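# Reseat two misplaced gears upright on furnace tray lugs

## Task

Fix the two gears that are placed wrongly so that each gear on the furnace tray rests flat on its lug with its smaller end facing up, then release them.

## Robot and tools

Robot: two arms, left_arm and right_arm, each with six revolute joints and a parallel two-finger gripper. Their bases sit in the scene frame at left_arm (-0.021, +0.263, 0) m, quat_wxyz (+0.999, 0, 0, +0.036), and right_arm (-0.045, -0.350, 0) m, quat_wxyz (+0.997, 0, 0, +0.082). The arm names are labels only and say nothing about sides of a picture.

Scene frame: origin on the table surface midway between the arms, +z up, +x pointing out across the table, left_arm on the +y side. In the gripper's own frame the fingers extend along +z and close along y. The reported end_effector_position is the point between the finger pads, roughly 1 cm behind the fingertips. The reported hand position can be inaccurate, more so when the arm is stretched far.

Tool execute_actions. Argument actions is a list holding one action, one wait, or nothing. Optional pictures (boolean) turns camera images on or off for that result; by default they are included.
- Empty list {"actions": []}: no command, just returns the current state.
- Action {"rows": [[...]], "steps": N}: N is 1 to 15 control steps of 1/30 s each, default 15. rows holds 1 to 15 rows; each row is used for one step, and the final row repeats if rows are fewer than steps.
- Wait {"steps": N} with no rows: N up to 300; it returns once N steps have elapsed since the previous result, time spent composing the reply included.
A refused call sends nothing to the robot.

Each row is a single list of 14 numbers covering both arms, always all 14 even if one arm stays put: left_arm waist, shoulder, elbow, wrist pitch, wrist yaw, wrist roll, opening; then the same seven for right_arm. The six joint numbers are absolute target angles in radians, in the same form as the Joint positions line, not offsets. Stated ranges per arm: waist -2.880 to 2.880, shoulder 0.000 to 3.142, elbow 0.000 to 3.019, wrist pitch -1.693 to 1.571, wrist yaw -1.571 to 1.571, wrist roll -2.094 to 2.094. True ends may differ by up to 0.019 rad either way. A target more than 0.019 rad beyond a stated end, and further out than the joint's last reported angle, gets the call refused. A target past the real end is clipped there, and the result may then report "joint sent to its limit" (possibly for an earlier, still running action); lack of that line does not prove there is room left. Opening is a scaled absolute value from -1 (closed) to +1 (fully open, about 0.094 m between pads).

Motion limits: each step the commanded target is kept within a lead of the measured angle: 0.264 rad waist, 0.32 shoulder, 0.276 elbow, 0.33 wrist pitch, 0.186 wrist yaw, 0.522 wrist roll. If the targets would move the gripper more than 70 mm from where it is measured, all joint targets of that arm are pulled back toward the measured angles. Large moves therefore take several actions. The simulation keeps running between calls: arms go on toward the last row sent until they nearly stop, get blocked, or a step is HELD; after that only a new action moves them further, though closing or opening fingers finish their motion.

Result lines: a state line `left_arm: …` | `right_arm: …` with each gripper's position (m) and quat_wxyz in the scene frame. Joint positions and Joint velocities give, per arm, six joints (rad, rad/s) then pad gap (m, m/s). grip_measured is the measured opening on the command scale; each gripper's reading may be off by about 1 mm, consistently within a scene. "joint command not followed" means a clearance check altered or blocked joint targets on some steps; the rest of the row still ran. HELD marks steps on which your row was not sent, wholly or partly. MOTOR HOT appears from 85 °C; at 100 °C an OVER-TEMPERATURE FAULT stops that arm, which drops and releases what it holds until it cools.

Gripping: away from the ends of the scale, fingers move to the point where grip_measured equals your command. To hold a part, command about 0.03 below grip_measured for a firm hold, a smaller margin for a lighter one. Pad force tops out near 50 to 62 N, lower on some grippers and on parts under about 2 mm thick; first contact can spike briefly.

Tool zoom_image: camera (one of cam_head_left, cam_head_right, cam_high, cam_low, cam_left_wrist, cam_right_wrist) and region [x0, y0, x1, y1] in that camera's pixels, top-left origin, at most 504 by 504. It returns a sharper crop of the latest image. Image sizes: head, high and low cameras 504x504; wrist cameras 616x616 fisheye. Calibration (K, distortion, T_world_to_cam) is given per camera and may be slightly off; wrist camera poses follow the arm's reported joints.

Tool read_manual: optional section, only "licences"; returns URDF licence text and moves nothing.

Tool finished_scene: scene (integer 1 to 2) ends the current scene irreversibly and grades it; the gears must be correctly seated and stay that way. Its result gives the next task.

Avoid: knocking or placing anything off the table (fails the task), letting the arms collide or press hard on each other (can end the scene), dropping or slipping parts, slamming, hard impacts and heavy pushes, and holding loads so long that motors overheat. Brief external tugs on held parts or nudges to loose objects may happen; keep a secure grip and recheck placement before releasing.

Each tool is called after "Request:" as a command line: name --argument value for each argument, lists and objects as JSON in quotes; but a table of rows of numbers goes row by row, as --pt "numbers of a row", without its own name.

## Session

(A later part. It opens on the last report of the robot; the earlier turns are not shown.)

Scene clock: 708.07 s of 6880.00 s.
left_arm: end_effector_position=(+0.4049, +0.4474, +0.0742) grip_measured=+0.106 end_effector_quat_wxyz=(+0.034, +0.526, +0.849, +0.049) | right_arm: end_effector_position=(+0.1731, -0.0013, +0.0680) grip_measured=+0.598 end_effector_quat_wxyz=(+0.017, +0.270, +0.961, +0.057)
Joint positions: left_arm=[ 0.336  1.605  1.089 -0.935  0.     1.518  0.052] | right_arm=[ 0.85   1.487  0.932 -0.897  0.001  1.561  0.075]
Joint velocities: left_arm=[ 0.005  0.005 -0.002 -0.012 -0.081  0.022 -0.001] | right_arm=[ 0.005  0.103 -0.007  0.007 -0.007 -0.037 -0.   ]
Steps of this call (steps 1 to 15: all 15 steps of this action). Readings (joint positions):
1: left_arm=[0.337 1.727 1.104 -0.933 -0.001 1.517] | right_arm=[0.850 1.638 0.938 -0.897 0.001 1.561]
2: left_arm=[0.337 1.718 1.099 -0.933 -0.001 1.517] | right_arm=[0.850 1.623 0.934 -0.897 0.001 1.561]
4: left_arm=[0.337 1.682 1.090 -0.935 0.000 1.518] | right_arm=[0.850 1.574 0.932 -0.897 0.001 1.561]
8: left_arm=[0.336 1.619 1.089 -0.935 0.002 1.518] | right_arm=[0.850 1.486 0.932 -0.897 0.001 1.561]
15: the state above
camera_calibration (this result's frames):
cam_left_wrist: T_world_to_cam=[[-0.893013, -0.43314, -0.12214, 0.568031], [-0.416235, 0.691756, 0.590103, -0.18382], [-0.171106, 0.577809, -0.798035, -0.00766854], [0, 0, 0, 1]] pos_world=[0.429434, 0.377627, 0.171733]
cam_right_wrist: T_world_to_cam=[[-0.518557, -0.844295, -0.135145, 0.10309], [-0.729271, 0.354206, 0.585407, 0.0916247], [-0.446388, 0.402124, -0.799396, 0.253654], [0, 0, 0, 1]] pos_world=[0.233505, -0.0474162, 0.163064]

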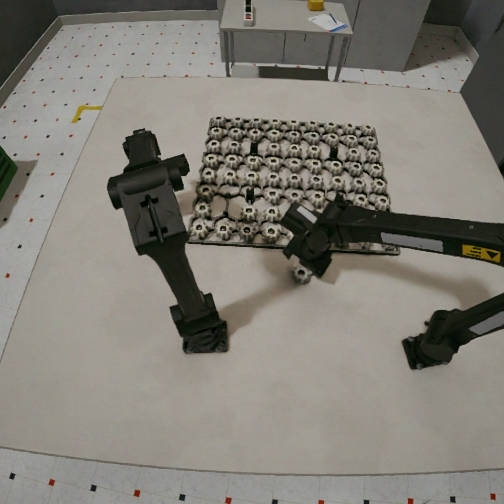

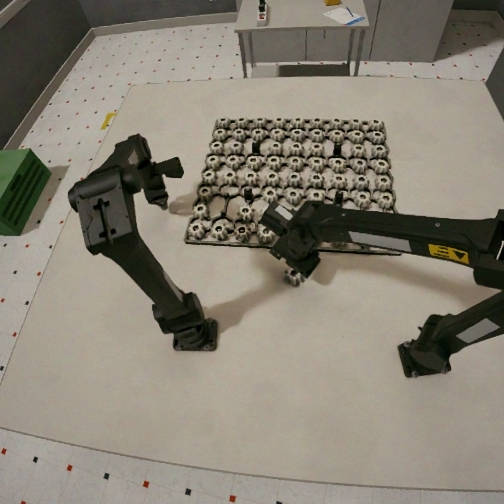

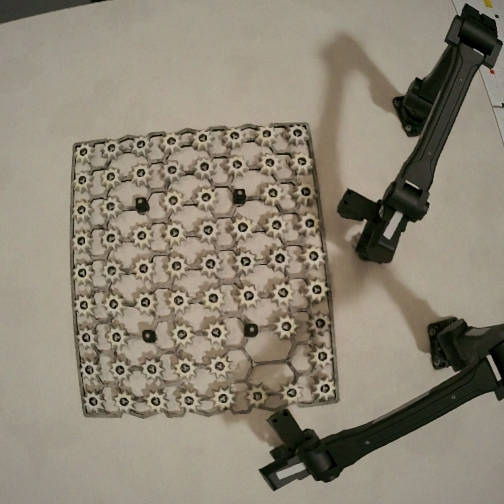

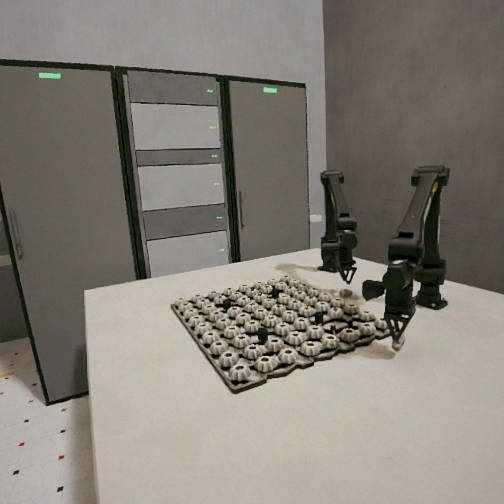

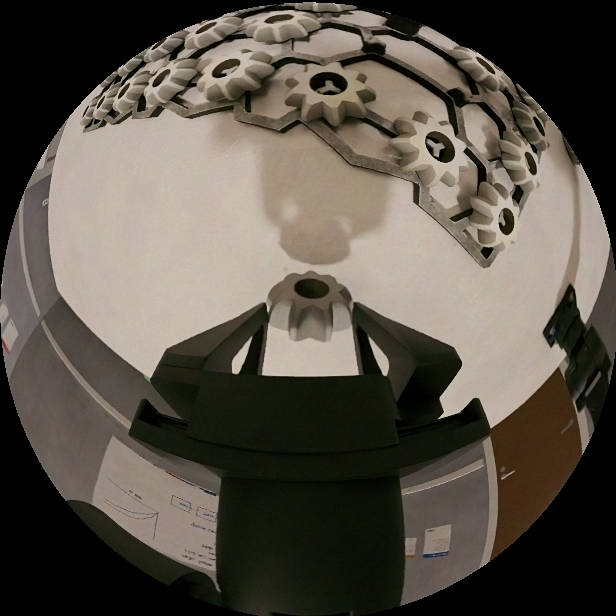

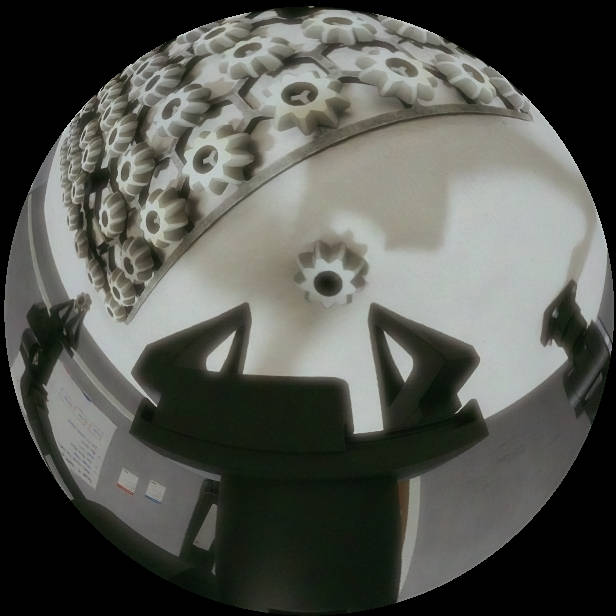

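Request:
execute_actions --actions '[{"rows":[[0.335,1.68,1.1,-0.935,0,1.53,0.08,0.3,1.2,0.95,-1.1,0,1.57,0.6]],"steps":15}]' --pictures false

Request:
execute_actions --actions '[{"rows":[[0.38,1.71,1.1,-0.935,0,1.53,0.08,0.3,1.2,0.95,-1.1,0,1.57,0.6]],"steps":15}]' --pictures false

Request:
execute_actions --actions '[{"rows":[[0.41,1.735,1.1,-0.935,0,1.53,0.08,0.3,1.2,0.95,-1.1,0,1.57,0.6]],"steps":15}]'

Scene clock: 726.03 s of 6880.00 s.
left_arm: end_effector_position=(+0.4024, +0.4448, +0.0501) grip_measured=+0.088 end_effector_quat_wxyz=(+0.021, +0.527, +0.849, +0.026) | right_arm: end_effector_position=(+0.2904, -0.2021, +0.1699) grip_measured=+0.598 end_effector_quat_wxyz=(+0.064, +0.537, +0.836, +0.093)
Joint positions: left_arm=[ 0.334  1.66   1.09  -0.934  0.004  1.518  0.051] | right_arm=[ 0.256  1.185  0.927 -1.086  0.005  1.561  0.075]
Joint velocities: left_arm=[-0.005 -0.005  0.002  0.007 -0.051  0.007 -0.   ] | right_arm=[-0.142 -0.044  0.002 -0.081 -0.007 -0.095 -0.   ]
Steps of this call (steps 1 to 15: the robot went on to your last target; steps 16 to 90: nothing new was sent; then 14.47 s passed at rest; steps 91 to 105: all 15 steps of this action). Readings (joint positions):
91: left_arm=[0.336 1.609 1.089 -0.935 0.000 1.518] | right_arm=[0.843 1.488 0.932 -0.909 -0.002 1.561]
92: left_arm=[0.336 1.616 1.089 -0.935 0.000 1.518] | right_arm=[0.827 1.475 0.930 -0.933 -0.003 1.561]
94: left_arm=[0.336 1.640 1.089 -0.934 0.000 1.518] | right_arm=[0.766 1.426 0.927 -0.978 -0.004 1.561]
98: left_arm=[0.334 1.660 1.090 -0.934 0.004 1.518] | right_arm=[0.579 1.302 0.927 -1.035 -0.004 1.561]
105: the state above

Scene clock: 726.53 s of 6880.00 s.
left_arm: end_effector_position=(+0.3929, +0.4648, +0.0484) grip_measured=+0.088 end_effector_quat_wxyz=(+0.016, +0.507, +0.861, +0.026) | right_arm: end_effector_position=(+0.2826, -0.1868, +0.1672) grip_measured=+0.598 end_effector_quat_wxyz=(+0.058, +0.518, +0.848, +0.091)
Joint positions: left_arm=[ 0.38   1.664  1.09  -0.935 -0.002  1.518  0.051] | right_arm=[ 0.301  1.192  0.927 -1.089  0.001  1.561  0.075]
Joint velocities: left_arm=[-0.005  0.005 -0.007  0.017 -0.007 -0.081  0.   ] | right_arm=[-0.005  0.005 -0.007 -0.012 -0.051 -0.081  0.001]
Steps of this call (steps 1 to 15: all 15 steps of this action). Readings (joint positions):
1: left_arm=[0.336 1.661 1.090 -0.934 0.004 1.518] | right_arm=[0.256 1.184 0.927 -1.087 0.005 1.561]
2: left_arm=[0.339 1.661 1.090 -0.934 0.005 1.518] | right_arm=[0.263 1.186 0.927 -1.088 0.005 1.561]
4: left_arm=[0.350 1.661 1.090 -0.935 0.005 1.518] | right_arm=[0.283 1.189 0.927 -1.089 0.003 1.561]
8: left_arm=[0.372 1.661 1.090 -0.935 0.002 1.518] | right_arm=[0.301 1.192 0.927 -1.089 0.001 1.561]
15: the state above

Scene clock: 727.03 s of 6880.00 s.
left_arm: end_effector_position=(+0.3811, +0.4765, +0.0243) grip_measured=+0.088 end_effector_quat_wxyz=(+0.001, +0.493, +0.870, +0.004) | right_arm: end_effector_position=(+0.2826, -0.1868, +0.1672) grip_measured=+0.598 end_effector_quat_wxyz=(+0.058, +0.518, +0.848, +0.091)
Joint positions: left_arm=[ 0.414  1.719  1.09  -0.935 -0.003  1.518  0.051] | right_arm=[ 0.301  1.192  0.927 -1.089  0.001  1.561  0.075]
Joint velocities: left_arm=[ 0.005 -0.015 -0.002 -0.002 -0.007 -0.11  -0.001] | right_arm=[-0.005  0.015 -0.017 -0.012 -0.051 -0.022  0.   ]
Steps of this call (steps 1 to 15: all 15 steps of this action). Readings (joint positions):
1: left_arm=[0.382 1.666 1.090 -0.935 -0.002 1.518] | right_arm=[0.301 1.192 0.927 -1.089 0.001 1.561]
2: left_arm=[0.385 1.667 1.090 -0.935 -0.003 1.518] | right_arm=[0.301 1.192 0.927 -1.089 0.001 1.561]
4: left_arm=[0.397 1.673 1.090 -0.935 -0.004 1.518] | right_arm=[0.301 1.192 0.927 -1.089 0.001 1.561]
8: left_arm=[0.414 1.703 1.090 -0.935 -0.004 1.518] | right_arm=[0.301 1.192 0.927 -1.089 0.001 1.561]
15: the state above
camera_calibration (this result's frames):
cam_left_wrist: T_world_to_cam=[[-0.863032, -0.505062, -0.00937856, 0.573379], [-0.408604, 0.687052, 0.600834, -0.185283], [-0.297015, 0.522372, -0.799319, 0.00606949], [0, 0, 0, 1]] pos_world=[0.42094, 0.41372, 0.121553]
cam_right_wrist: T_world_to_cam=[[-0.866907, -0.441658, -0.231107, 0.206297], [-0.487978, 0.657313, 0.574296, 0.16941], [-0.101733, 0.610637, -0.785349, 0.395569], [0, 0, 0, 1]] pos_world=[0.301751, -0.261791, 0.261045]

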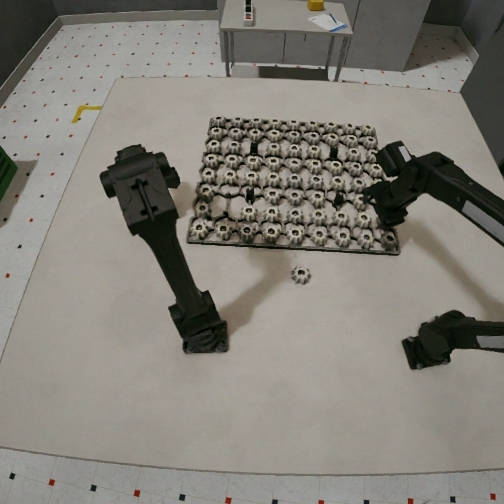

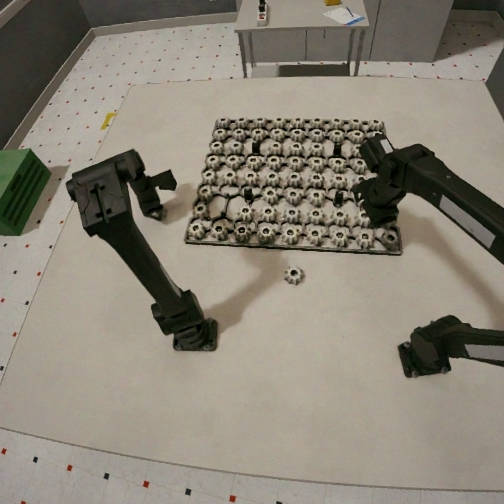

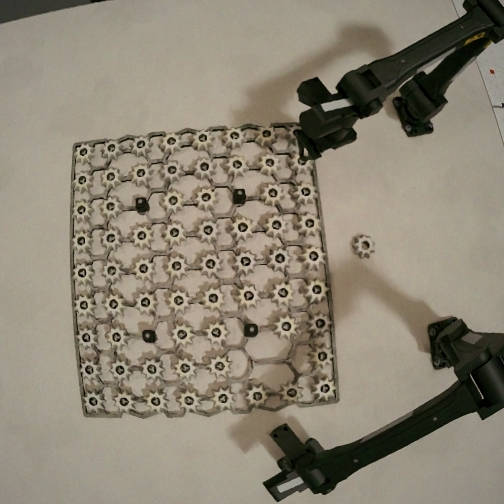

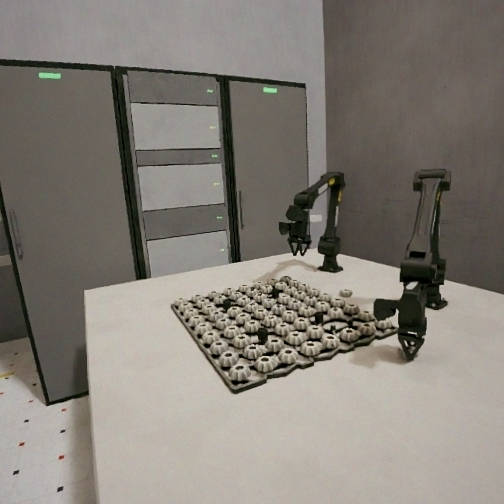

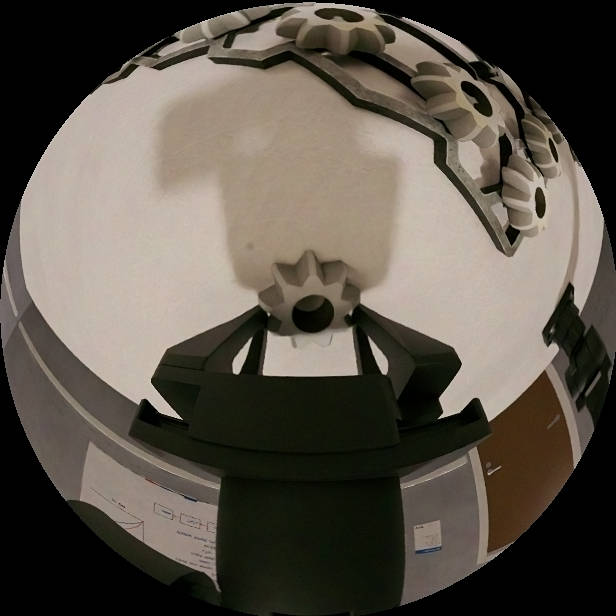

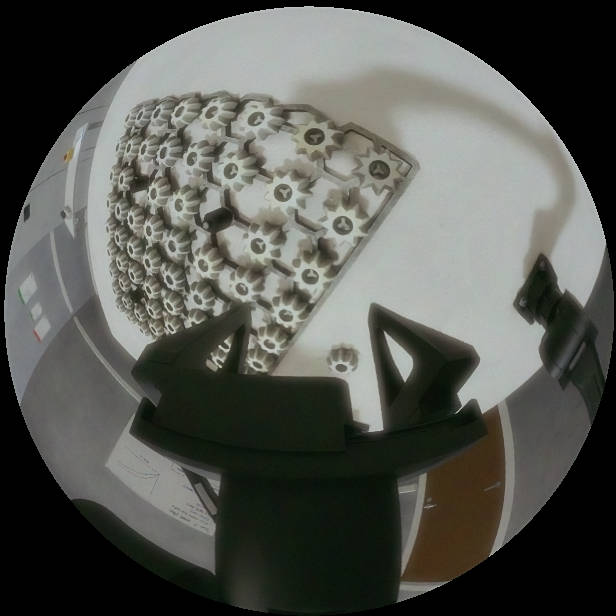

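Request:
execute_actions --actions '[{"rows":[[0.41,1.72,1.1,-0.935,0,1.53,0.5,0.3,1.2,0.95,-1.1,0,1.57,0.6]],"steps":10}]' --pictures false

Request:
execute_actions --actions '[{"rows":[[0.375,1.745,1.1,-0.92,0,1.53,0.5,0.3,1.2,0.95,-1.1,0,1.57,0.6]],"steps":15}]'

Scene clock: 736.03 s of 6880.00 s.
left_arm: end_effector_position=(+0.3811, +0.4764, +0.0243) grip_measured=+0.498 end_effector_quat_wxyz=(+0.001, +0.493, +0.870, +0.004) | right_arm: end_effector_position=(+0.2826, -0.1868, +0.1672) grip_measured=+0.598 end_effector_quat_wxyz=(+0.058, +0.518, +0.848, +0.091)
Joint positions: left_arm=[ 0.414  1.719  1.09  -0.935 -0.003  1.518  0.07 ] | right_arm=[ 0.301  1.192  0.927 -1.089  0.001  1.561  0.075]
Joint velocities: left_arm=[-0.005  0.005 -0.012 -0.007 -0.037 -0.095  0.   ] | right_arm=[ 0.005 -0.015 -0.017  0.012 -0.066  0.037 -0.001]
Steps of this call (steps 1 to 15: the robot went on to your last target; steps 16 to 90: nothing new was sent; then 5.67 s passed at rest; steps 91 to 100: all 10 steps of this action). Readings (joint positions):
91: left_arm=[0.414 1.719 1.090 -0.935 -0.003 1.518] | right_arm=[0.301 1.192 0.927 -1.089 0.001 1.561]
92: left_arm=[0.414 1.719 1.090 -0.935 -0.003 1.518] | right_arm=[0.301 1.192 0.927 -1.089 0.001 1.561]
94: left_arm=[0.414 1.719 1.090 -0.935 -0.003 1.518] | right_arm=[0.301 1.192 0.927 -1.089 0.001 1.561]
98: left_arm=[0.414 1.719 1.090 -0.935 -0.003 1.518] | right_arm=[0.301 1.192 0.927 -1.089 0.001 1.561]
100: the state above

Scene clock: 736.53 s of 6880.00 s.
left_arm: end_effector_position=(+0.3898, +0.4609, +0.0230) grip_measured=+0.498 end_effector_quat_wxyz=(+0.002, +0.510, +0.860, +0.004) | right_arm: end_effector_position=(+0.2826, -0.1868, +0.1672) grip_measured=+0.598 end_effector_quat_wxyz=(+0.058, +0.518, +0.848, +0.091)
Joint positions: left_arm=[ 0.376  1.722  1.09  -0.93  -0.002  1.518  0.07 ] | right_arm=[ 0.301  1.192  0.927 -1.089  0.001  1.561  0.075]
Joint velocities: left_arm=[ 0.005 -0.005 -0.017 -0.007  0.037 -0.037 -0.001] | right_arm=[-0.005 -0.024 -0.002  0.007 -0.081 -0.022  0.001]
Steps of this call (steps 1 to 15: all 15 steps of this action). Readings (joint positions):
1: left_arm=[0.412 1.720 1.090 -0.934 -0.003 1.518] | right_arm=[0.301 1.192 0.927 -1.089 0.001 1.561]
2: left_arm=[0.409 1.720 1.090 -0.933 -0.003 1.518] | right_arm=[0.301 1.192 0.927 -1.089 0.001 1.561]
4: left_arm=[0.397 1.721 1.090 -0.931 -0.003 1.518] | right_arm=[0.301 1.192 0.927 -1.089 0.001 1.561]
8: left_arm=[0.378 1.722 1.090 -0.930 -0.002 1.518] | right_arm=[0.301 1.192 0.927 -1.089 0.001 1.561]
15: the state above
camera_calibration (this result's frames):
cam_left_wrist: T_world_to_cam=[[-0.881831, -0.47144, -0.0108385, 0.564931], [-0.38305, 0.702714, 0.599555, -0.187382], [-0.275038, 0.532858, -0.80026, 0.00235976], [0, 0, 0, 1]] pos_world=[0.427046, 0.39675, 0.120357]
cam_right_wrist: T_world_to_cam=[[-0.866907, -0.441658, -0.231107, 0.206297], [-0.487978, 0.657313, 0.574296, 0.16941], [-0.101733, 0.610637, -0.785349, 0.395569], [0, 0, 0, 1]] pos_world=[0.301751, -0.261791, 0.261045]

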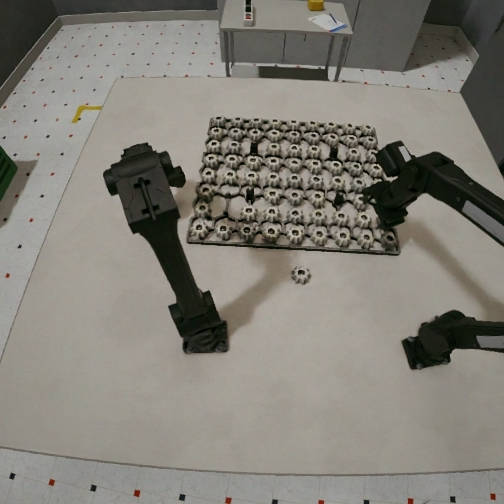

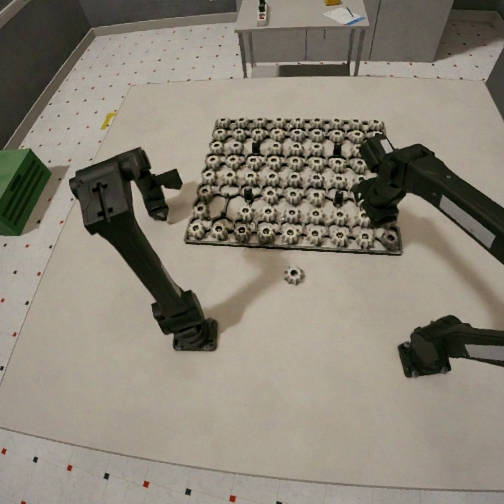

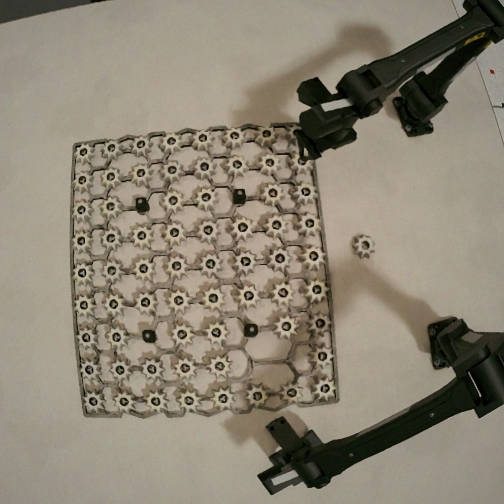

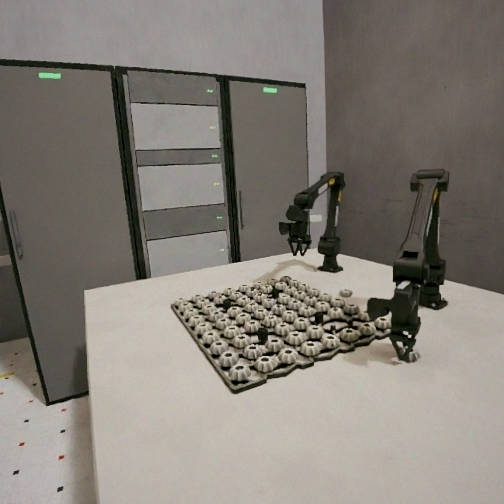

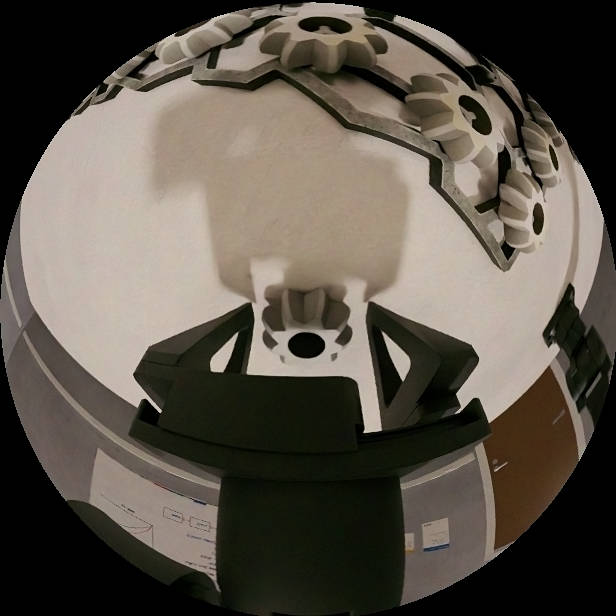

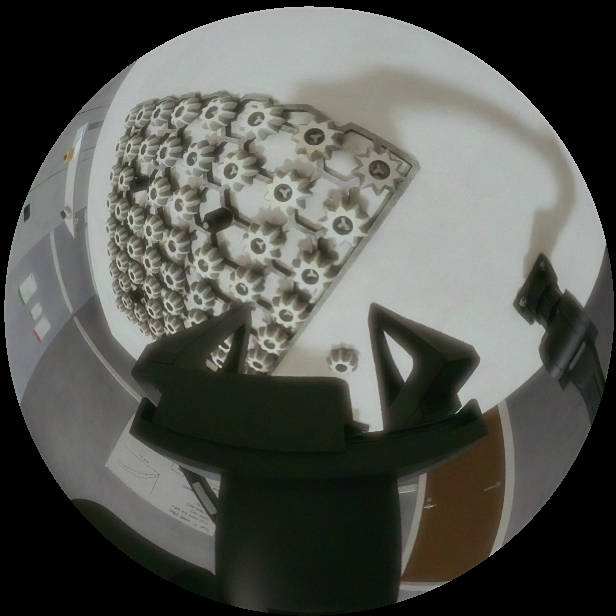

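Request:
execute_actions --actions '[{"rows":[[0.39,1.755,1.1,-0.92,0,1.53,0.5,0.3,1.2,0.95,-1.1,0,1.57,0.6]],"steps":12}]' --pictures false

Request:
execute_actions --actions '[{"rows":[[0.385,1.745,1.1,-0.925,0,1.53,0.0,0.3,1.2,0.95,-1.1,0,1.57,0.6]],"steps":12}]' --pictures false

Request:
execute_actions --actions '[{"rows":[[0.385,1.68,1.15,-0.96,0,1.53,0.0,0.3,1.2,0.95,-1.1,0,1.57,0.6]],"steps":15}]' --pictures false

Request:
execute_actions --actions '[{"rows":[[0.385,1.64,1.3,-1.17,0,1.53,0.0,0.3,1.2,0.95,-1.1,0,1.57,0.6]],"steps":15}]' --pictures false

Request:
execute_actions --actions '[{"rows":[[0.1,1.64,1.3,-1.17,0,1.53,0.0,0.3,1.2,0.95,-1.1,0,1.57,0.6]],"steps":12}]' --pictures false

Request:
execute_actions --actions '[{"rows":[[-0.126,1.64,1.3,-1.17,0,1.53,0.0,0.3,1.2,0.95,-1.1,0,1.57,0.6]],"steps":15}]' --pictures false

Request:
execute_actions --actions '[{"rows":[[-0.126,1.7,1.235,-1.08,0,1.53,0.0,0.3,1.2,0.95,-1.1,0,1.57,0.6]],"steps":15}]'

Scene clock: 766.50 s of 6880.00 s.
left_arm: end_effector_position=(+0.3876, +0.4629, +0.0177) grip_measured=+0.498 end_effector_quat_wxyz=(-0.002, +0.507, +0.862, -0.001) | right_arm: end_effector_position=(+0.2826, -0.1868, +0.1672) grip_measured=+0.598 end_effector_quat_wxyz=(+0.058, +0.518, +0.848, +0.091)
Joint positions: left_arm=[ 0.382  1.735  1.09  -0.929 -0.002  1.518  0.07 ] | right_arm=[ 0.301  1.192  0.927 -1.089  0.001  1.561  0.075]
Joint velocities: left_arm=[ 0.005  0.015 -0.012  0.017 -0.066 -0.051 -0.002] | right_arm=[-0.005 -0.034 -0.002 -0.012  0.022  0.007 -0.001]
Steps of this call (steps 1 to 15: the robot went on to your last target; steps 16 to 90: nothing new was sent; then 26.57 s passed at rest; steps 91 to 102: all 12 steps of this action). Readings (joint positions):
91: left_arm=[0.376 1.723 1.090 -0.930 -0.002 1.518] | right_arm=[0.301 1.192 0.927 -1.089 0.001 1.561]
92: left_arm=[0.376 1.724 1.090 -0.930 -0.002 1.518] | right_arm=[0.301 1.192 0.927 -1.089 0.001 1.561]
94: left_arm=[0.378 1.727 1.090 -0.929 -0.002 1.518] | right_arm=[0.301 1.192 0.927 -1.089 0.001 1.561]
98: left_arm=[0.381 1.734 1.090 -0.929 -0.002 1.518] | right_arm=[0.301 1.192 0.927 -1.089 0.001 1.561]
102: the state above

Scene clock: 766.90 s of 6880.00 s.
left_arm: end_effector_position=(+0.3879, +0.4629, +0.0177) grip_measured=+0.071 end_effector_quat_wxyz=(-0.001, +0.507, +0.862, -0.001) | right_arm: end_effector_position=(+0.2826, -0.1868, +0.1672) grip_measured=+0.598 end_effector_quat_wxyz=(+0.058, +0.518, +0.848, +0.091)
Joint positions: left_arm=[ 0.382  1.735  1.09  -0.928 -0.001  1.519  0.05 ] | right_arm=[ 0.301  1.192  0.927 -1.089  0.001  1.561  0.075]
Joint velocities: left_arm=[-0.005 -0.005 -0.002  0.012 -0.066  0.007 -0.   ] | right_arm=[ 0.005 -0.024  0.002 -0.012 -0.022  0.051 -0.   ]
Steps of this call (steps 1 to 12: all 12 steps of this action). Readings (joint positions):
1: left_arm=[0.382 1.735 1.090 -0.929 -0.002 1.518] | right_arm=[0.301 1.192 0.927 -1.089 0.001 1.561]
2: left_arm=[0.382 1.735 1.090 -0.929 -0.001 1.519] | right_arm=[0.301 1.192 0.927 -1.089 0.001 1.561]
4: left_arm=[0.382 1.735 1.090 -0.928 -0.001 1.519] | right_arm=[0.301 1.192 0.927 -1.089 0.001 1.561]
8: left_arm=[0.382 1.735 1.090 -0.928 -0.001 1.519] | right_arm=[0.301 1.192 0.927 -1.089 0.001 1.561]
12: the state above

Scene clock: 767.40 s of 6880.00 s.
left_arm: end_effector_position=(+0.3854, +0.4617, +0.0271) grip_measured=+0.071 end_effector_quat_wxyz=(-0.001, +0.507, +0.862, -0.001) | right_arm: end_effector_position=(+0.2826, -0.1868, +0.1672) grip_measured=+0.598 end_effector_quat_wxyz=(+0.058, +0.518, +0.848, +0.091)
Joint positions: left_arm=[ 0.382  1.713  1.091 -0.95  -0.001  1.519  0.05 ] | right_arm=[ 0.301  1.192  0.927 -1.089  0.001  1.561  0.075]
Joint velocities: left_arm=[-0.005 -0.015 -0.002 -0.027 -0.066  0.007 -0.001] | right_arm=[-0.005  0.015 -0.022 -0.002  0.022  0.037 -0.   ]
Steps of this call (steps 1 to 15: all 15 steps of this action). Readings (joint positions):
1: left_arm=[0.382 1.733 1.091 -0.931 -0.001 1.519] | right_arm=[0.301 1.192 0.927 -1.089 0.001 1.561]
2: left_arm=[0.382 1.731 1.091 -0.937 -0.001 1.519] | right_arm=[0.301 1.192 0.927 -1.089 0.001 1.561]
4: left_arm=[0.382 1.725 1.091 -0.947 -0.001 1.519] | right_arm=[0.301 1.192 0.927 -1.089 0.001 1.561]
8: left_arm=[0.382 1.715 1.091 -0.950 -0.001 1.519] | right_arm=[0.301 1.192 0.927 -1.089 0.001 1.561]
15: the state above

Scene clock: 767.90 s of 6880.00 s.
left_arm: end_effector_position=(+0.4034, +0.4705, +0.1024) grip_measured=+0.071 end_effector_quat_wxyz=(-0.000, +0.507, +0.862, +0.000) | right_arm: end_effector_position=(+0.2826, -0.1868, +0.1672) grip_measured=+0.598 end_effector_quat_wxyz=(+0.058, +0.518, +0.848, +0.091)
Joint positions: left_arm=[ 0.382  1.659  1.246 -1.157 -0.001  1.519  0.05 ] | right_arm=[ 0.301  1.192  0.927 -1.089  0.001  1.561  0.075]
Joint velocities: left_arm=[ 0.005 -0.044 -0.007 -0.051 -0.051 -0.022 -0.   ] | right_arm=[ 0.005 -0.015 -0.002 -0.007  0.022 -0.037  0.   ]
Steps of this call (steps 1 to 15: all 15 steps of this action). Readings (joint positions):
1: left_arm=[0.382 1.713 1.099 -0.974 -0.001 1.519] | right_arm=[0.301 1.192 0.927 -1.089 0.001 1.561]
2: left_arm=[0.382 1.714 1.113 -1.018 -0.001 1.519] | right_arm=[0.301 1.192 0.927 -1.089 0.001 1.561]
4: left_arm=[0.382 1.710 1.143 -1.086 -0.001 1.519] | right_arm=[0.301 1.192 0.927 -1.089 0.001 1.561]
8: left_arm=[0.382 1.695 1.205 -1.145 -0.001 1.519] | right_arm=[0.301 1.192 0.927 -1.089 0.001 1.561]
15: the state above

Scene clock: 768.30 s of 6880.00 s.
left_arm: end_effector_position=(+0.4475, +0.3190, +0.1026) grip_measured=+0.071 end_effector_quat_wxyz=(+0.002, +0.643, +0.766, -0.004) | right_arm: end_effector_position=(+0.2826, -0.1868, +0.1672) grip_measured=+0.598 end_effector_quat_wxyz=(+0.058, +0.518, +0.848, +0.091)
Joint positions: left_arm=[ 0.05   1.659  1.246 -1.16   0.008  1.519  0.05 ] | right_arm=[ 0.301  1.192  0.927 -1.089  0.001  1.561  0.075]
Joint velocities: left_arm=[-0.239 -0.015  0.002 -0.027 -0.007  0.066  0.   ] | right_arm=[-0.005 -0.015 -0.012 -0.017  0.037 -0.037 -0.   ]
Steps of this call (steps 1 to 12: all 12 steps of this action). Readings (joint positions):
1: left_arm=[0.374 1.659 1.246 -1.158 -0.004 1.519] | right_arm=[0.301 1.192 0.927 -1.089 0.001 1.561]
2: left_arm=[0.360 1.659 1.246 -1.158 -0.009 1.519] | right_arm=[0.301 1.192 0.927 -1.089 0.001 1.561]
4: left_arm=[0.305 1.659 1.246 -1.158 -0.010 1.519] | right_arm=[0.301 1.192 0.927 -1.089 0.001 1.561]
8: left_arm=[0.149 1.659 1.246 -1.158 -0.002 1.519] | right_arm=[0.301 1.192 0.927 -1.089 0.001 1.561]
12: the state above

Scene clock: 768.80 s of 6880.00 s.
left_arm: end_effector_position=(+0.4491, +0.2288, +0.1026) grip_measured=+0.071 end_effector_quat_wxyz=(+0.000, +0.714, +0.701, -0.003) | right_arm: end_effector_position=(+0.2826, -0.1868, +0.1672) grip_measured=+0.598 end_effector_quat_wxyz=(+0.058, +0.518, +0.848, +0.091)
Joint positions: left_arm=[-0.144  1.659  1.246 -1.161  0.004  1.519  0.05 ] | right_arm=[ 0.301  1.192  0.927 -1.089  0.001  1.561  0.075]
Joint velocities: left_arm=[ 0.2   -0.005  0.007  0.002 -0.037  0.007  0.001] | right_arm=[-0.005 -0.005 -0.012  0.012 -0.037  0.007  0.   ]
Steps of this call (steps 1 to 15: all 15 steps of this action). Readings (joint positions):
1: left_arm=[0.034 1.659 1.246 -1.160 0.003 1.519] | right_arm=[0.301 1.192 0.927 -1.089 0.001 1.561]
2: left_arm=[0.019 1.659 1.246 -1.160 -0.004 1.519] | right_arm=[0.301 1.192 0.927 -1.089 0.001 1.561]
4: left_arm=[-0.037 1.659 1.246 -1.160 -0.005 1.519] | right_arm=[0.301 1.192 0.927 -1.089 0.001 1.561]
8: left_arm=[-0.147 1.659 1.246 -1.160 0.005 1.519] | right_arm=[0.301 1.192 0.927 -1.089 0.001 1.561]
15: the state above

Scene clock: 769.30 s of 6880.00 s.
left_arm: end_effector_position=(+0.4593, +0.2373, +0.0762) grip_measured=+0.071 end_effector_quat_wxyz=(+0.004, +0.707, +0.707, +0.002) | right_arm: end_effector_position=(+0.2826, -0.1868, +0.1672) grip_measured=+0.598 end_effector_quat_wxyz=(+0.058, +0.518, +0.848, +0.091)
Joint positions: left_arm=[-0.125  1.705  1.23  -1.088  0.002  1.519  0.05 ] | right_arm=[ 0.301  1.192  0.927 -1.089  0.001  1.561  0.075]
Joint velocities: left_arm=[-0.015  0.015  0.022 -0.012 -0.066 -0.007  0.001] | right_arm=[-0.005  0.024 -0.007 -0.012 -0.022  0.007 -0.001]
Steps of this call (steps 1 to 15: all 15 steps of this action). Readings (joint positions):
1: left_arm=[-0.137 1.660 1.243 -1.151 0.003 1.519] | right_arm=[0.301 1.192 0.927 -1.089 0.001 1.561]
2: left_arm=[-0.132 1.662 1.241 -1.130 0.002 1.519] | right_arm=[0.301 1.192 0.927 -1.089 0.001 1.561]
4: left_arm=[-0.126 1.675 1.240 -1.102 0.002 1.519] | right_arm=[0.301 1.192 0.927 -1.089 0.001 1.561]
8: left_arm=[-0.125 1.699 1.237 -1.089 0.002 1.519] | right_arm=[0.301 1.192 0.927 -1.089 0.001 1.561]
15: the state above
camera_calibration (this result's frames):
cam_left_wrist: T_world_to_cam=[[-0.999894, 0.0102947, -0.0103131, 0.461226], [0.00210531, 0.802369, 0.596825, -0.235884], [0.0144191, 0.596739, -0.802306, 0.0353184], [0, 0, 0, 1]] pos_world=[0.461165, 0.163442, 0.173874]
cam_right_wrist: T_world_to_cam=[[-0.866907, -0.441658, -0.231107, 0.206297], [-0.487978, 0.657313, 0.574296, 0.16941], [-0.101733, 0.610637, -0.785349, 0.395569], [0, 0, 0, 1]] pos_world=[0.301751, -0.261791, 0.261045]

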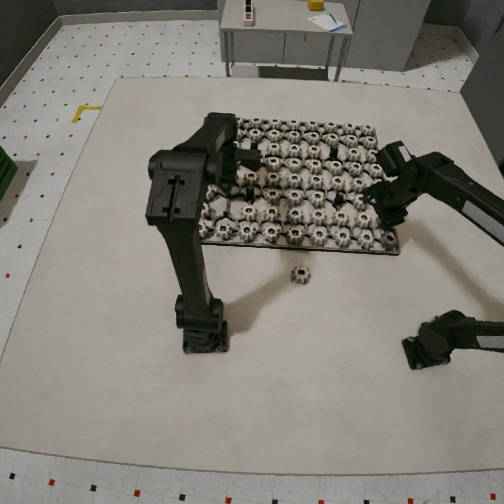

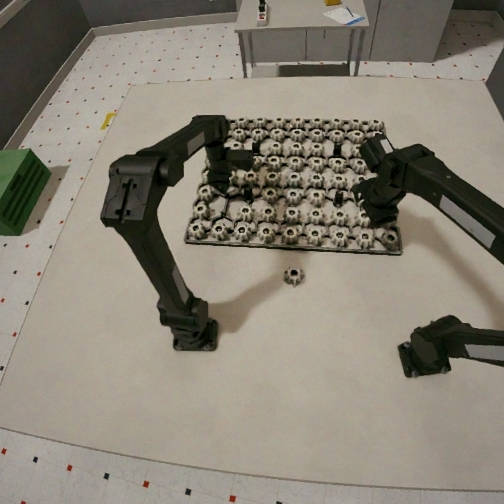

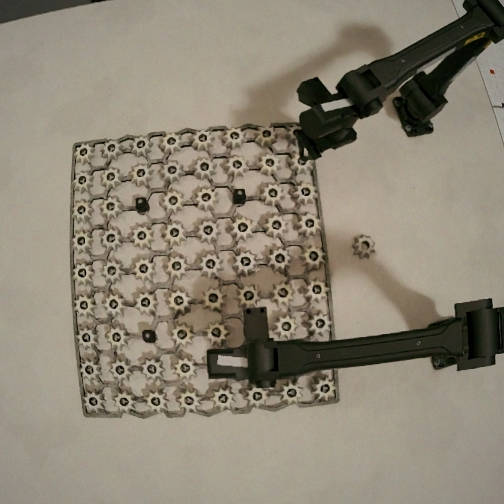

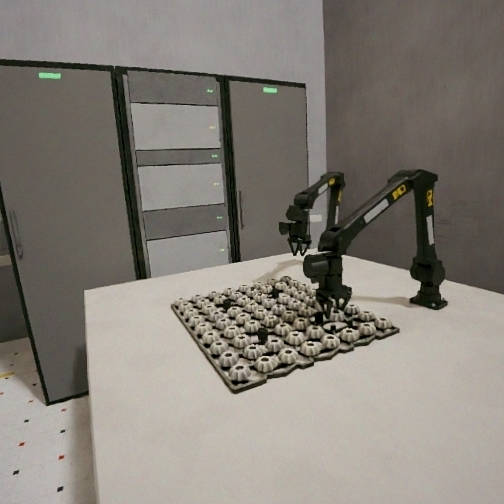

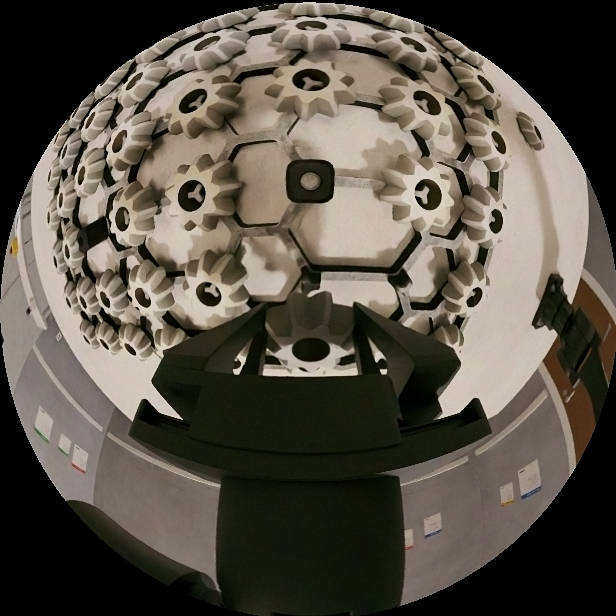

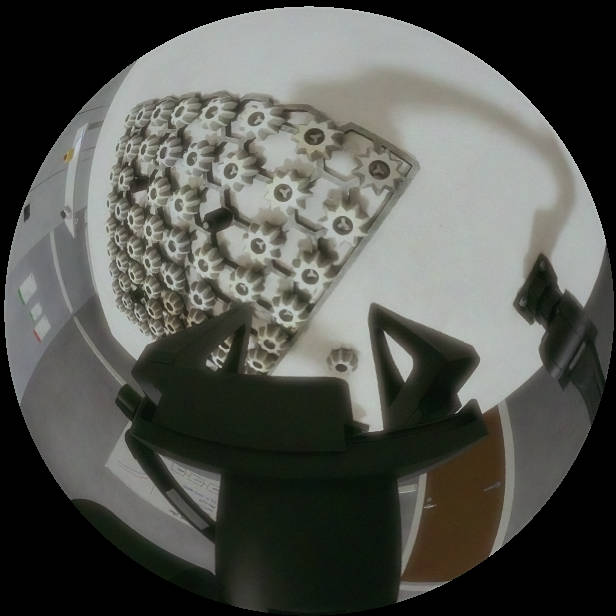

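Descend in steps.

Request:
execute_actions --actions '[{"rows":[[-0.126,1.735,1.21,-1.03,0,1.53,0.0,0.3,1.2,0.95,-1.1,0,1.57,0.6]],"steps":15}]' --pictures false

Request:
execute_actions --actions '[{"rows":[[-0.126,1.745,1.195,-0.985,0,1.53,0.0,0.3,1.2,0.95,-1.1,0,1.57,0.6]],"steps":12}]' --pictures false

Request:
execute_actions --actions '[{"rows":[[-0.126,1.775,1.19,-0.98,0,1.53,0.0,0.3,1.2,0.95,-1.1,0,1.57,0.6]],"steps":15}]'

Scene clock: 779.27 s of 6880.00 s.
left_arm: end_effector_position=(+0.4596, +0.2373, +0.0539) grip_measured=+0.071 end_effector_quat_wxyz=(+0.001, +0.707, +0.707, +0.000) | right_arm: end_effector_position=(+0.2826, -0.1868, +0.1672) grip_measured=+0.598 end_effector_quat_wxyz=(+0.058, +0.518, +0.848, +0.091)
Joint positions: left_arm=[-0.125  1.737  1.207 -1.039  0.002  1.519  0.05 ] | right_arm=[ 0.301  1.192  0.927 -1.089  0.001  1.561  0.075]
Joint velocities: left_arm=[ 0.005 -0.005  0.012 -0.012 -0.022 -0.095 -0.   ] | right_arm=[-0.005 -0.005  0.012 -0.017  0.007 -0.037  0.001]
Steps of this call (steps 1 to 15: the robot went on to your last target; steps 16 to 90: nothing new was sent; then 6.47 s passed at rest; steps 91 to 105: all 15 steps of this action). Readings (joint positions):
91: left_arm=[-0.125 1.706 1.227 -1.080 0.002 1.519] | right_arm=[0.301 1.192 0.927 -1.089 0.001 1.561]
92: left_arm=[-0.125 1.706 1.224 -1.065 0.002 1.519] | right_arm=[0.301 1.192 0.927 -1.089 0.001 1.561]
94: left_arm=[-0.125 1.714 1.218 -1.047 0.002 1.519] | right_arm=[0.301 1.192 0.927 -1.089 0.001 1.561]
98: left_arm=[-0.125 1.732 1.210 -1.040 0.002 1.519] | right_arm=[0.301 1.192 0.927 -1.089 0.001 1.561]
105: the state above

Scene clock: 779.67 s of 6880.00 s.
left_arm: end_effector_position=(+0.4631, +0.2371, +0.0531) grip_measured=+0.071 end_effector_quat_wxyz=(+0.008, +0.707, +0.707, +0.006) | right_arm: end_effector_position=(+0.2826, -0.1868, +0.1672) grip_measured=+0.598 end_effector_quat_wxyz=(+0.058, +0.518, +0.848, +0.091)
Joint positions: left_arm=[-0.125  1.736  1.204 -1.018  0.002  1.519  0.05 ] | right_arm=[ 0.301  1.192  0.927 -1.089  0.001  1.561  0.075]
Joint velocities: left_arm=[-0.005 -0.005 -0.007 -0.012  0.007 -0.007 -0.001] | right_arm=[ 0.005  0.005 -0.012 -0.002  0.007 -0.022 -0.001]
Steps of this call (steps 1 to 12: all 12 steps of this action). Readings (joint positions):
1: left_arm=[-0.125 1.737 1.205 -1.033 0.002 1.519] | right_arm=[0.301 1.192 0.927 -1.089 0.001 1.561]
2: left_arm=[-0.125 1.737 1.204 -1.027 0.002 1.519] | right_arm=[0.301 1.192 0.927 -1.089 0.001 1.561]
4: left_arm=[-0.125 1.736 1.204 -1.020 0.002 1.519] | right_arm=[0.301 1.192 0.927 -1.089 0.001 1.561]
8: left_arm=[-0.125 1.736 1.204 -1.018 0.002 1.519] | right_arm=[0.301 1.192 0.927 -1.089 0.001 1.561]
12: the state above

Scene clock: 780.17 s of 6880.00 s.
left_arm: end_effector_position=(+0.4632, +0.2371, +0.0531) grip_measured=+0.071 end_effector_quat_wxyz=(+0.008, +0.707, +0.707, +0.006) | right_arm: end_effector_position=(+0.2826, -0.1868, +0.1672) grip_measured=+0.598 end_effector_quat_wxyz=(+0.058, +0.518, +0.848, +0.091)
Joint positions: left_arm=[-0.125  1.736  1.204 -1.018  0.002  1.519  0.05 ] | right_arm=[ 0.301  1.192  0.927 -1.089  0.001  1.561  0.075]
Joint velocities: left_arm=[-0.015 -0.015  0.007 -0.017 -0.066 -0.007  0.001] | right_arm=[ 0.005  0.005 -0.002 -0.002  0.037 -0.037 -0.001]
Steps of this call (steps 1 to 15: all 15 steps of this action). Readings (joint positions):
1: left_arm=[-0.125 1.736 1.204 -1.018 0.002 1.519] | right_arm=[0.301 1.192 0.927 -1.089 0.001 1.561]
2: left_arm=[-0.125 1.736 1.204 -1.018 0.002 1.519] | right_arm=[0.301 1.192 0.927 -1.089 0.001 1.561]
4: left_arm=[-0.125 1.736 1.204 -1.018 0.002 1.519] | right_arm=[0.301 1.192 0.927 -1.089 0.001 1.561]
8: left_arm=[-0.125 1.736 1.204 -1.018 0.002 1.519] | right_arm=[0.301 1.192 0.927 -1.089 0.001 1.561]
15: the state above
camera_calibration (this result's frames):
cam_left_wrist: T_world_to_cam=[[-0.999685, 0.0102848, -0.0229049, 0.465435], [-0.00541246, 0.802534, 0.596582, -0.218541], [0.0245177, 0.596518, -0.802225, 0.0121829], [0, 0, 0, 1]] pos_world=[0.463807, 0.163332, 0.150812]
cam_right_wrist: T_world_to_cam=[[-0.866907, -0.441658, -0.231107, 0.206297], [-0.487978, 0.657313, 0.574296, 0.16941], [-0.101733, 0.610637, -0.785349, 0.395569], [0, 0, 0, 1]] pos_world=[0.301751, -0.261791, 0.261045]

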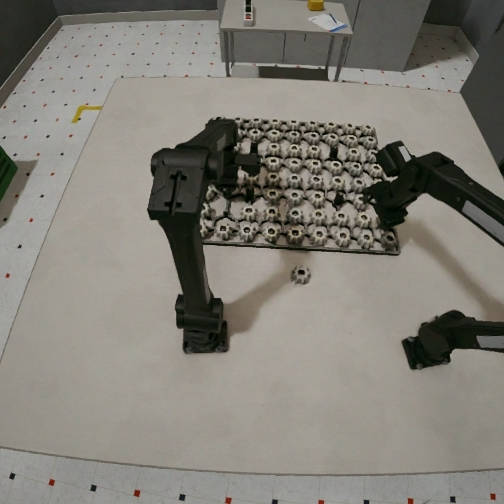

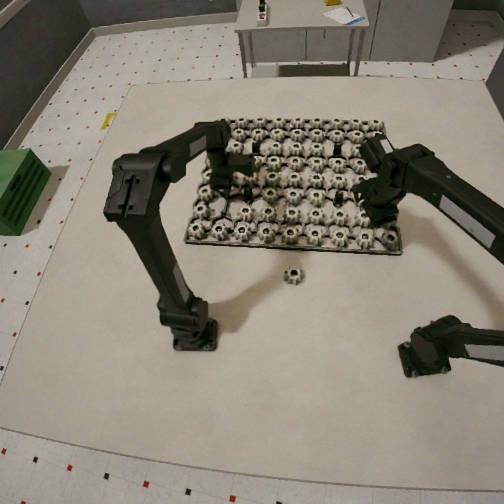

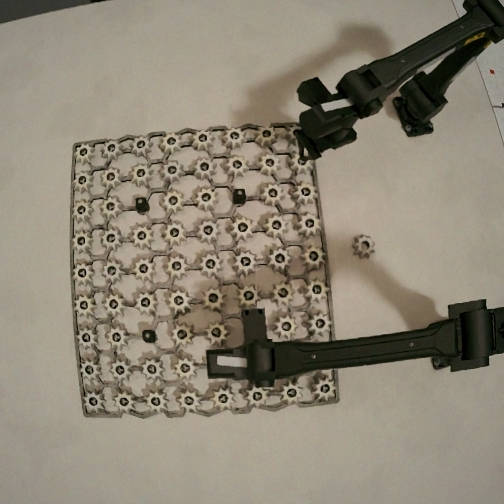

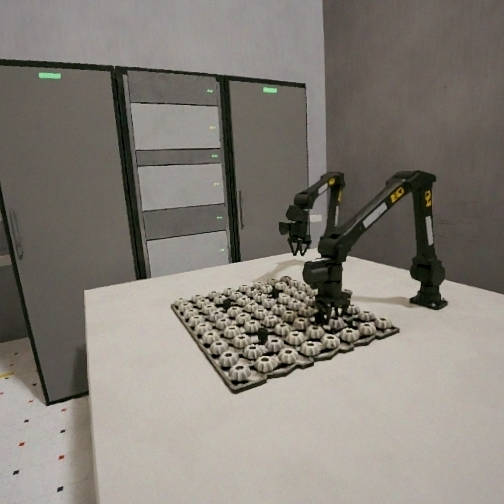

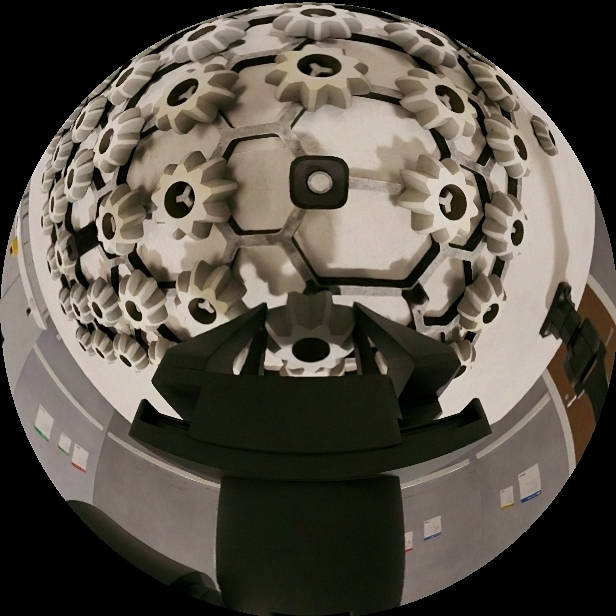

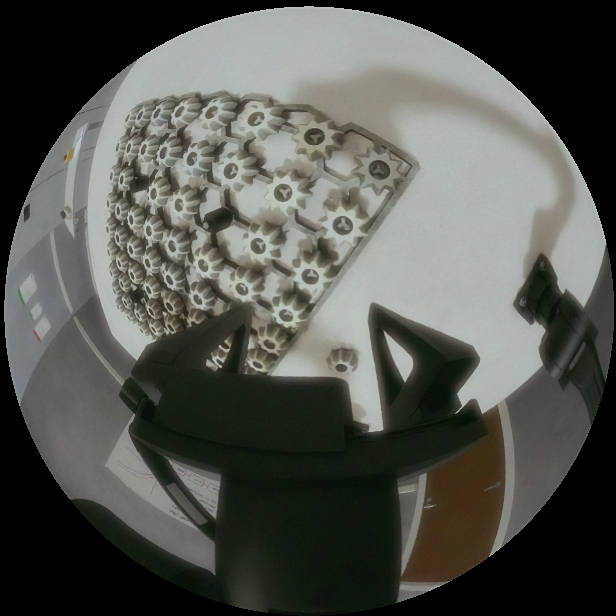

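Request:
execute_actions --actions '[{"rows":[[-0.143,1.71,1.204,-1.035,0,1.53,0.0,0.3,1.2,0.95,-1.1,0,1.57,0.6]],"steps":15}]' --pictures false

Request:
execute_actions --actions '[{"rows":[[-0.143,1.76,1.204,-1.02,0,1.53,0.0,0.3,1.2,0.95,-1.1,0,1.57,0.6]],"steps":15}]' --pictures false

Scene clock: 789.67 s of 6880.00 s.
left_arm: end_effector_position=(+0.4610, +0.2328, +0.0540) grip_measured=+0.071 end_effector_quat_wxyz=(+0.005, +0.710, +0.704, +0.004) | right_arm: end_effector_position=(+0.2826, -0.1868, +0.1672) grip_measured=+0.598 end_effector_quat_wxyz=(+0.058, +0.518, +0.848, +0.091)
Joint positions: left_arm=[-0.135  1.734  1.204 -1.026  0.001  1.519  0.05 ] | right_arm=[ 0.301  1.192  0.927 -1.089  0.001  1.561  0.075]
Joint velocities: left_arm=[-0.015 -0.005  0.007 -0.012  0.022 -0.022  0.   ] | right_arm=[-0.005  0.005  0.007  0.012  0.022  0.051  0.   ]
Steps of this call (steps 1 to 15: the robot went on to your last target; steps 16 to 90: nothing new was sent; then 6.00 s passed at rest; steps 91 to 105: all 15 steps of this action). Readings (joint positions):
91: left_arm=[-0.126 1.735 1.204 -1.020 0.002 1.519] | right_arm=[0.301 1.192 0.927 -1.089 0.001 1.561]
92: left_arm=[-0.126 1.735 1.204 -1.021 0.002 1.519] | right_arm=[0.301 1.192 0.927 -1.089 0.001 1.561]
94: left_arm=[-0.129 1.734 1.204 -1.024 0.001 1.519] | right_arm=[0.301 1.192 0.927 -1.089 0.001 1.561]
98: left_arm=[-0.133 1.734 1.204 -1.026 0.001 1.519] | right_arm=[0.301 1.192 0.927 -1.089 0.001 1.561]
105: the state above

Scene clock: 790.17 s of 6880.00 s.
left_arm: end_effector_position=(+0.4607, +0.2323, +0.0526) grip_measured=+0.071 end_effector_quat_wxyz=(+0.004, +0.711, +0.703, +0.003) | right_arm: end_effector_position=(+0.2826, -0.1868, +0.1672) grip_measured=+0.598 end_effector_quat_wxyz=(+0.058, +0.518, +0.848, +0.091)
Joint positions: left_arm=[-0.136  1.737  1.204 -1.026  0.001  1.519  0.05 ] | right_arm=[ 0.301  1.192  0.927 -1.089  0.001  1.561  0.075]
Joint velocities: left_arm=[ 0.005 -0.005  0.017 -0.017  0.022 -0.007  0.   ] | right_arm=[ 0.005 -0.005 -0.002 -0.007 -0.037 -0.051  0.   ]
Steps of this call (steps 1 to 15: all 15 steps of this action). Readings (joint positions):
1: left_arm=[-0.135 1.736 1.204 -1.026 0.001 1.519] | right_arm=[0.301 1.192 0.927 -1.089 0.001 1.561]
2: left_arm=[-0.135 1.737 1.204 -1.026 0.001 1.519] | right_arm=[0.301 1.192 0.927 -1.089 0.001 1.561]
4: left_arm=[-0.135 1.737 1.204 -1.026 0.001 1.519] | right_arm=[0.301 1.192 0.927 -1.089 0.001 1.561]
8: left_arm=[-0.136 1.737 1.204 -1.026 0.001 1.519] | right_arm=[0.301 1.192 0.927 -1.089 0.001 1.561]
15: the state above


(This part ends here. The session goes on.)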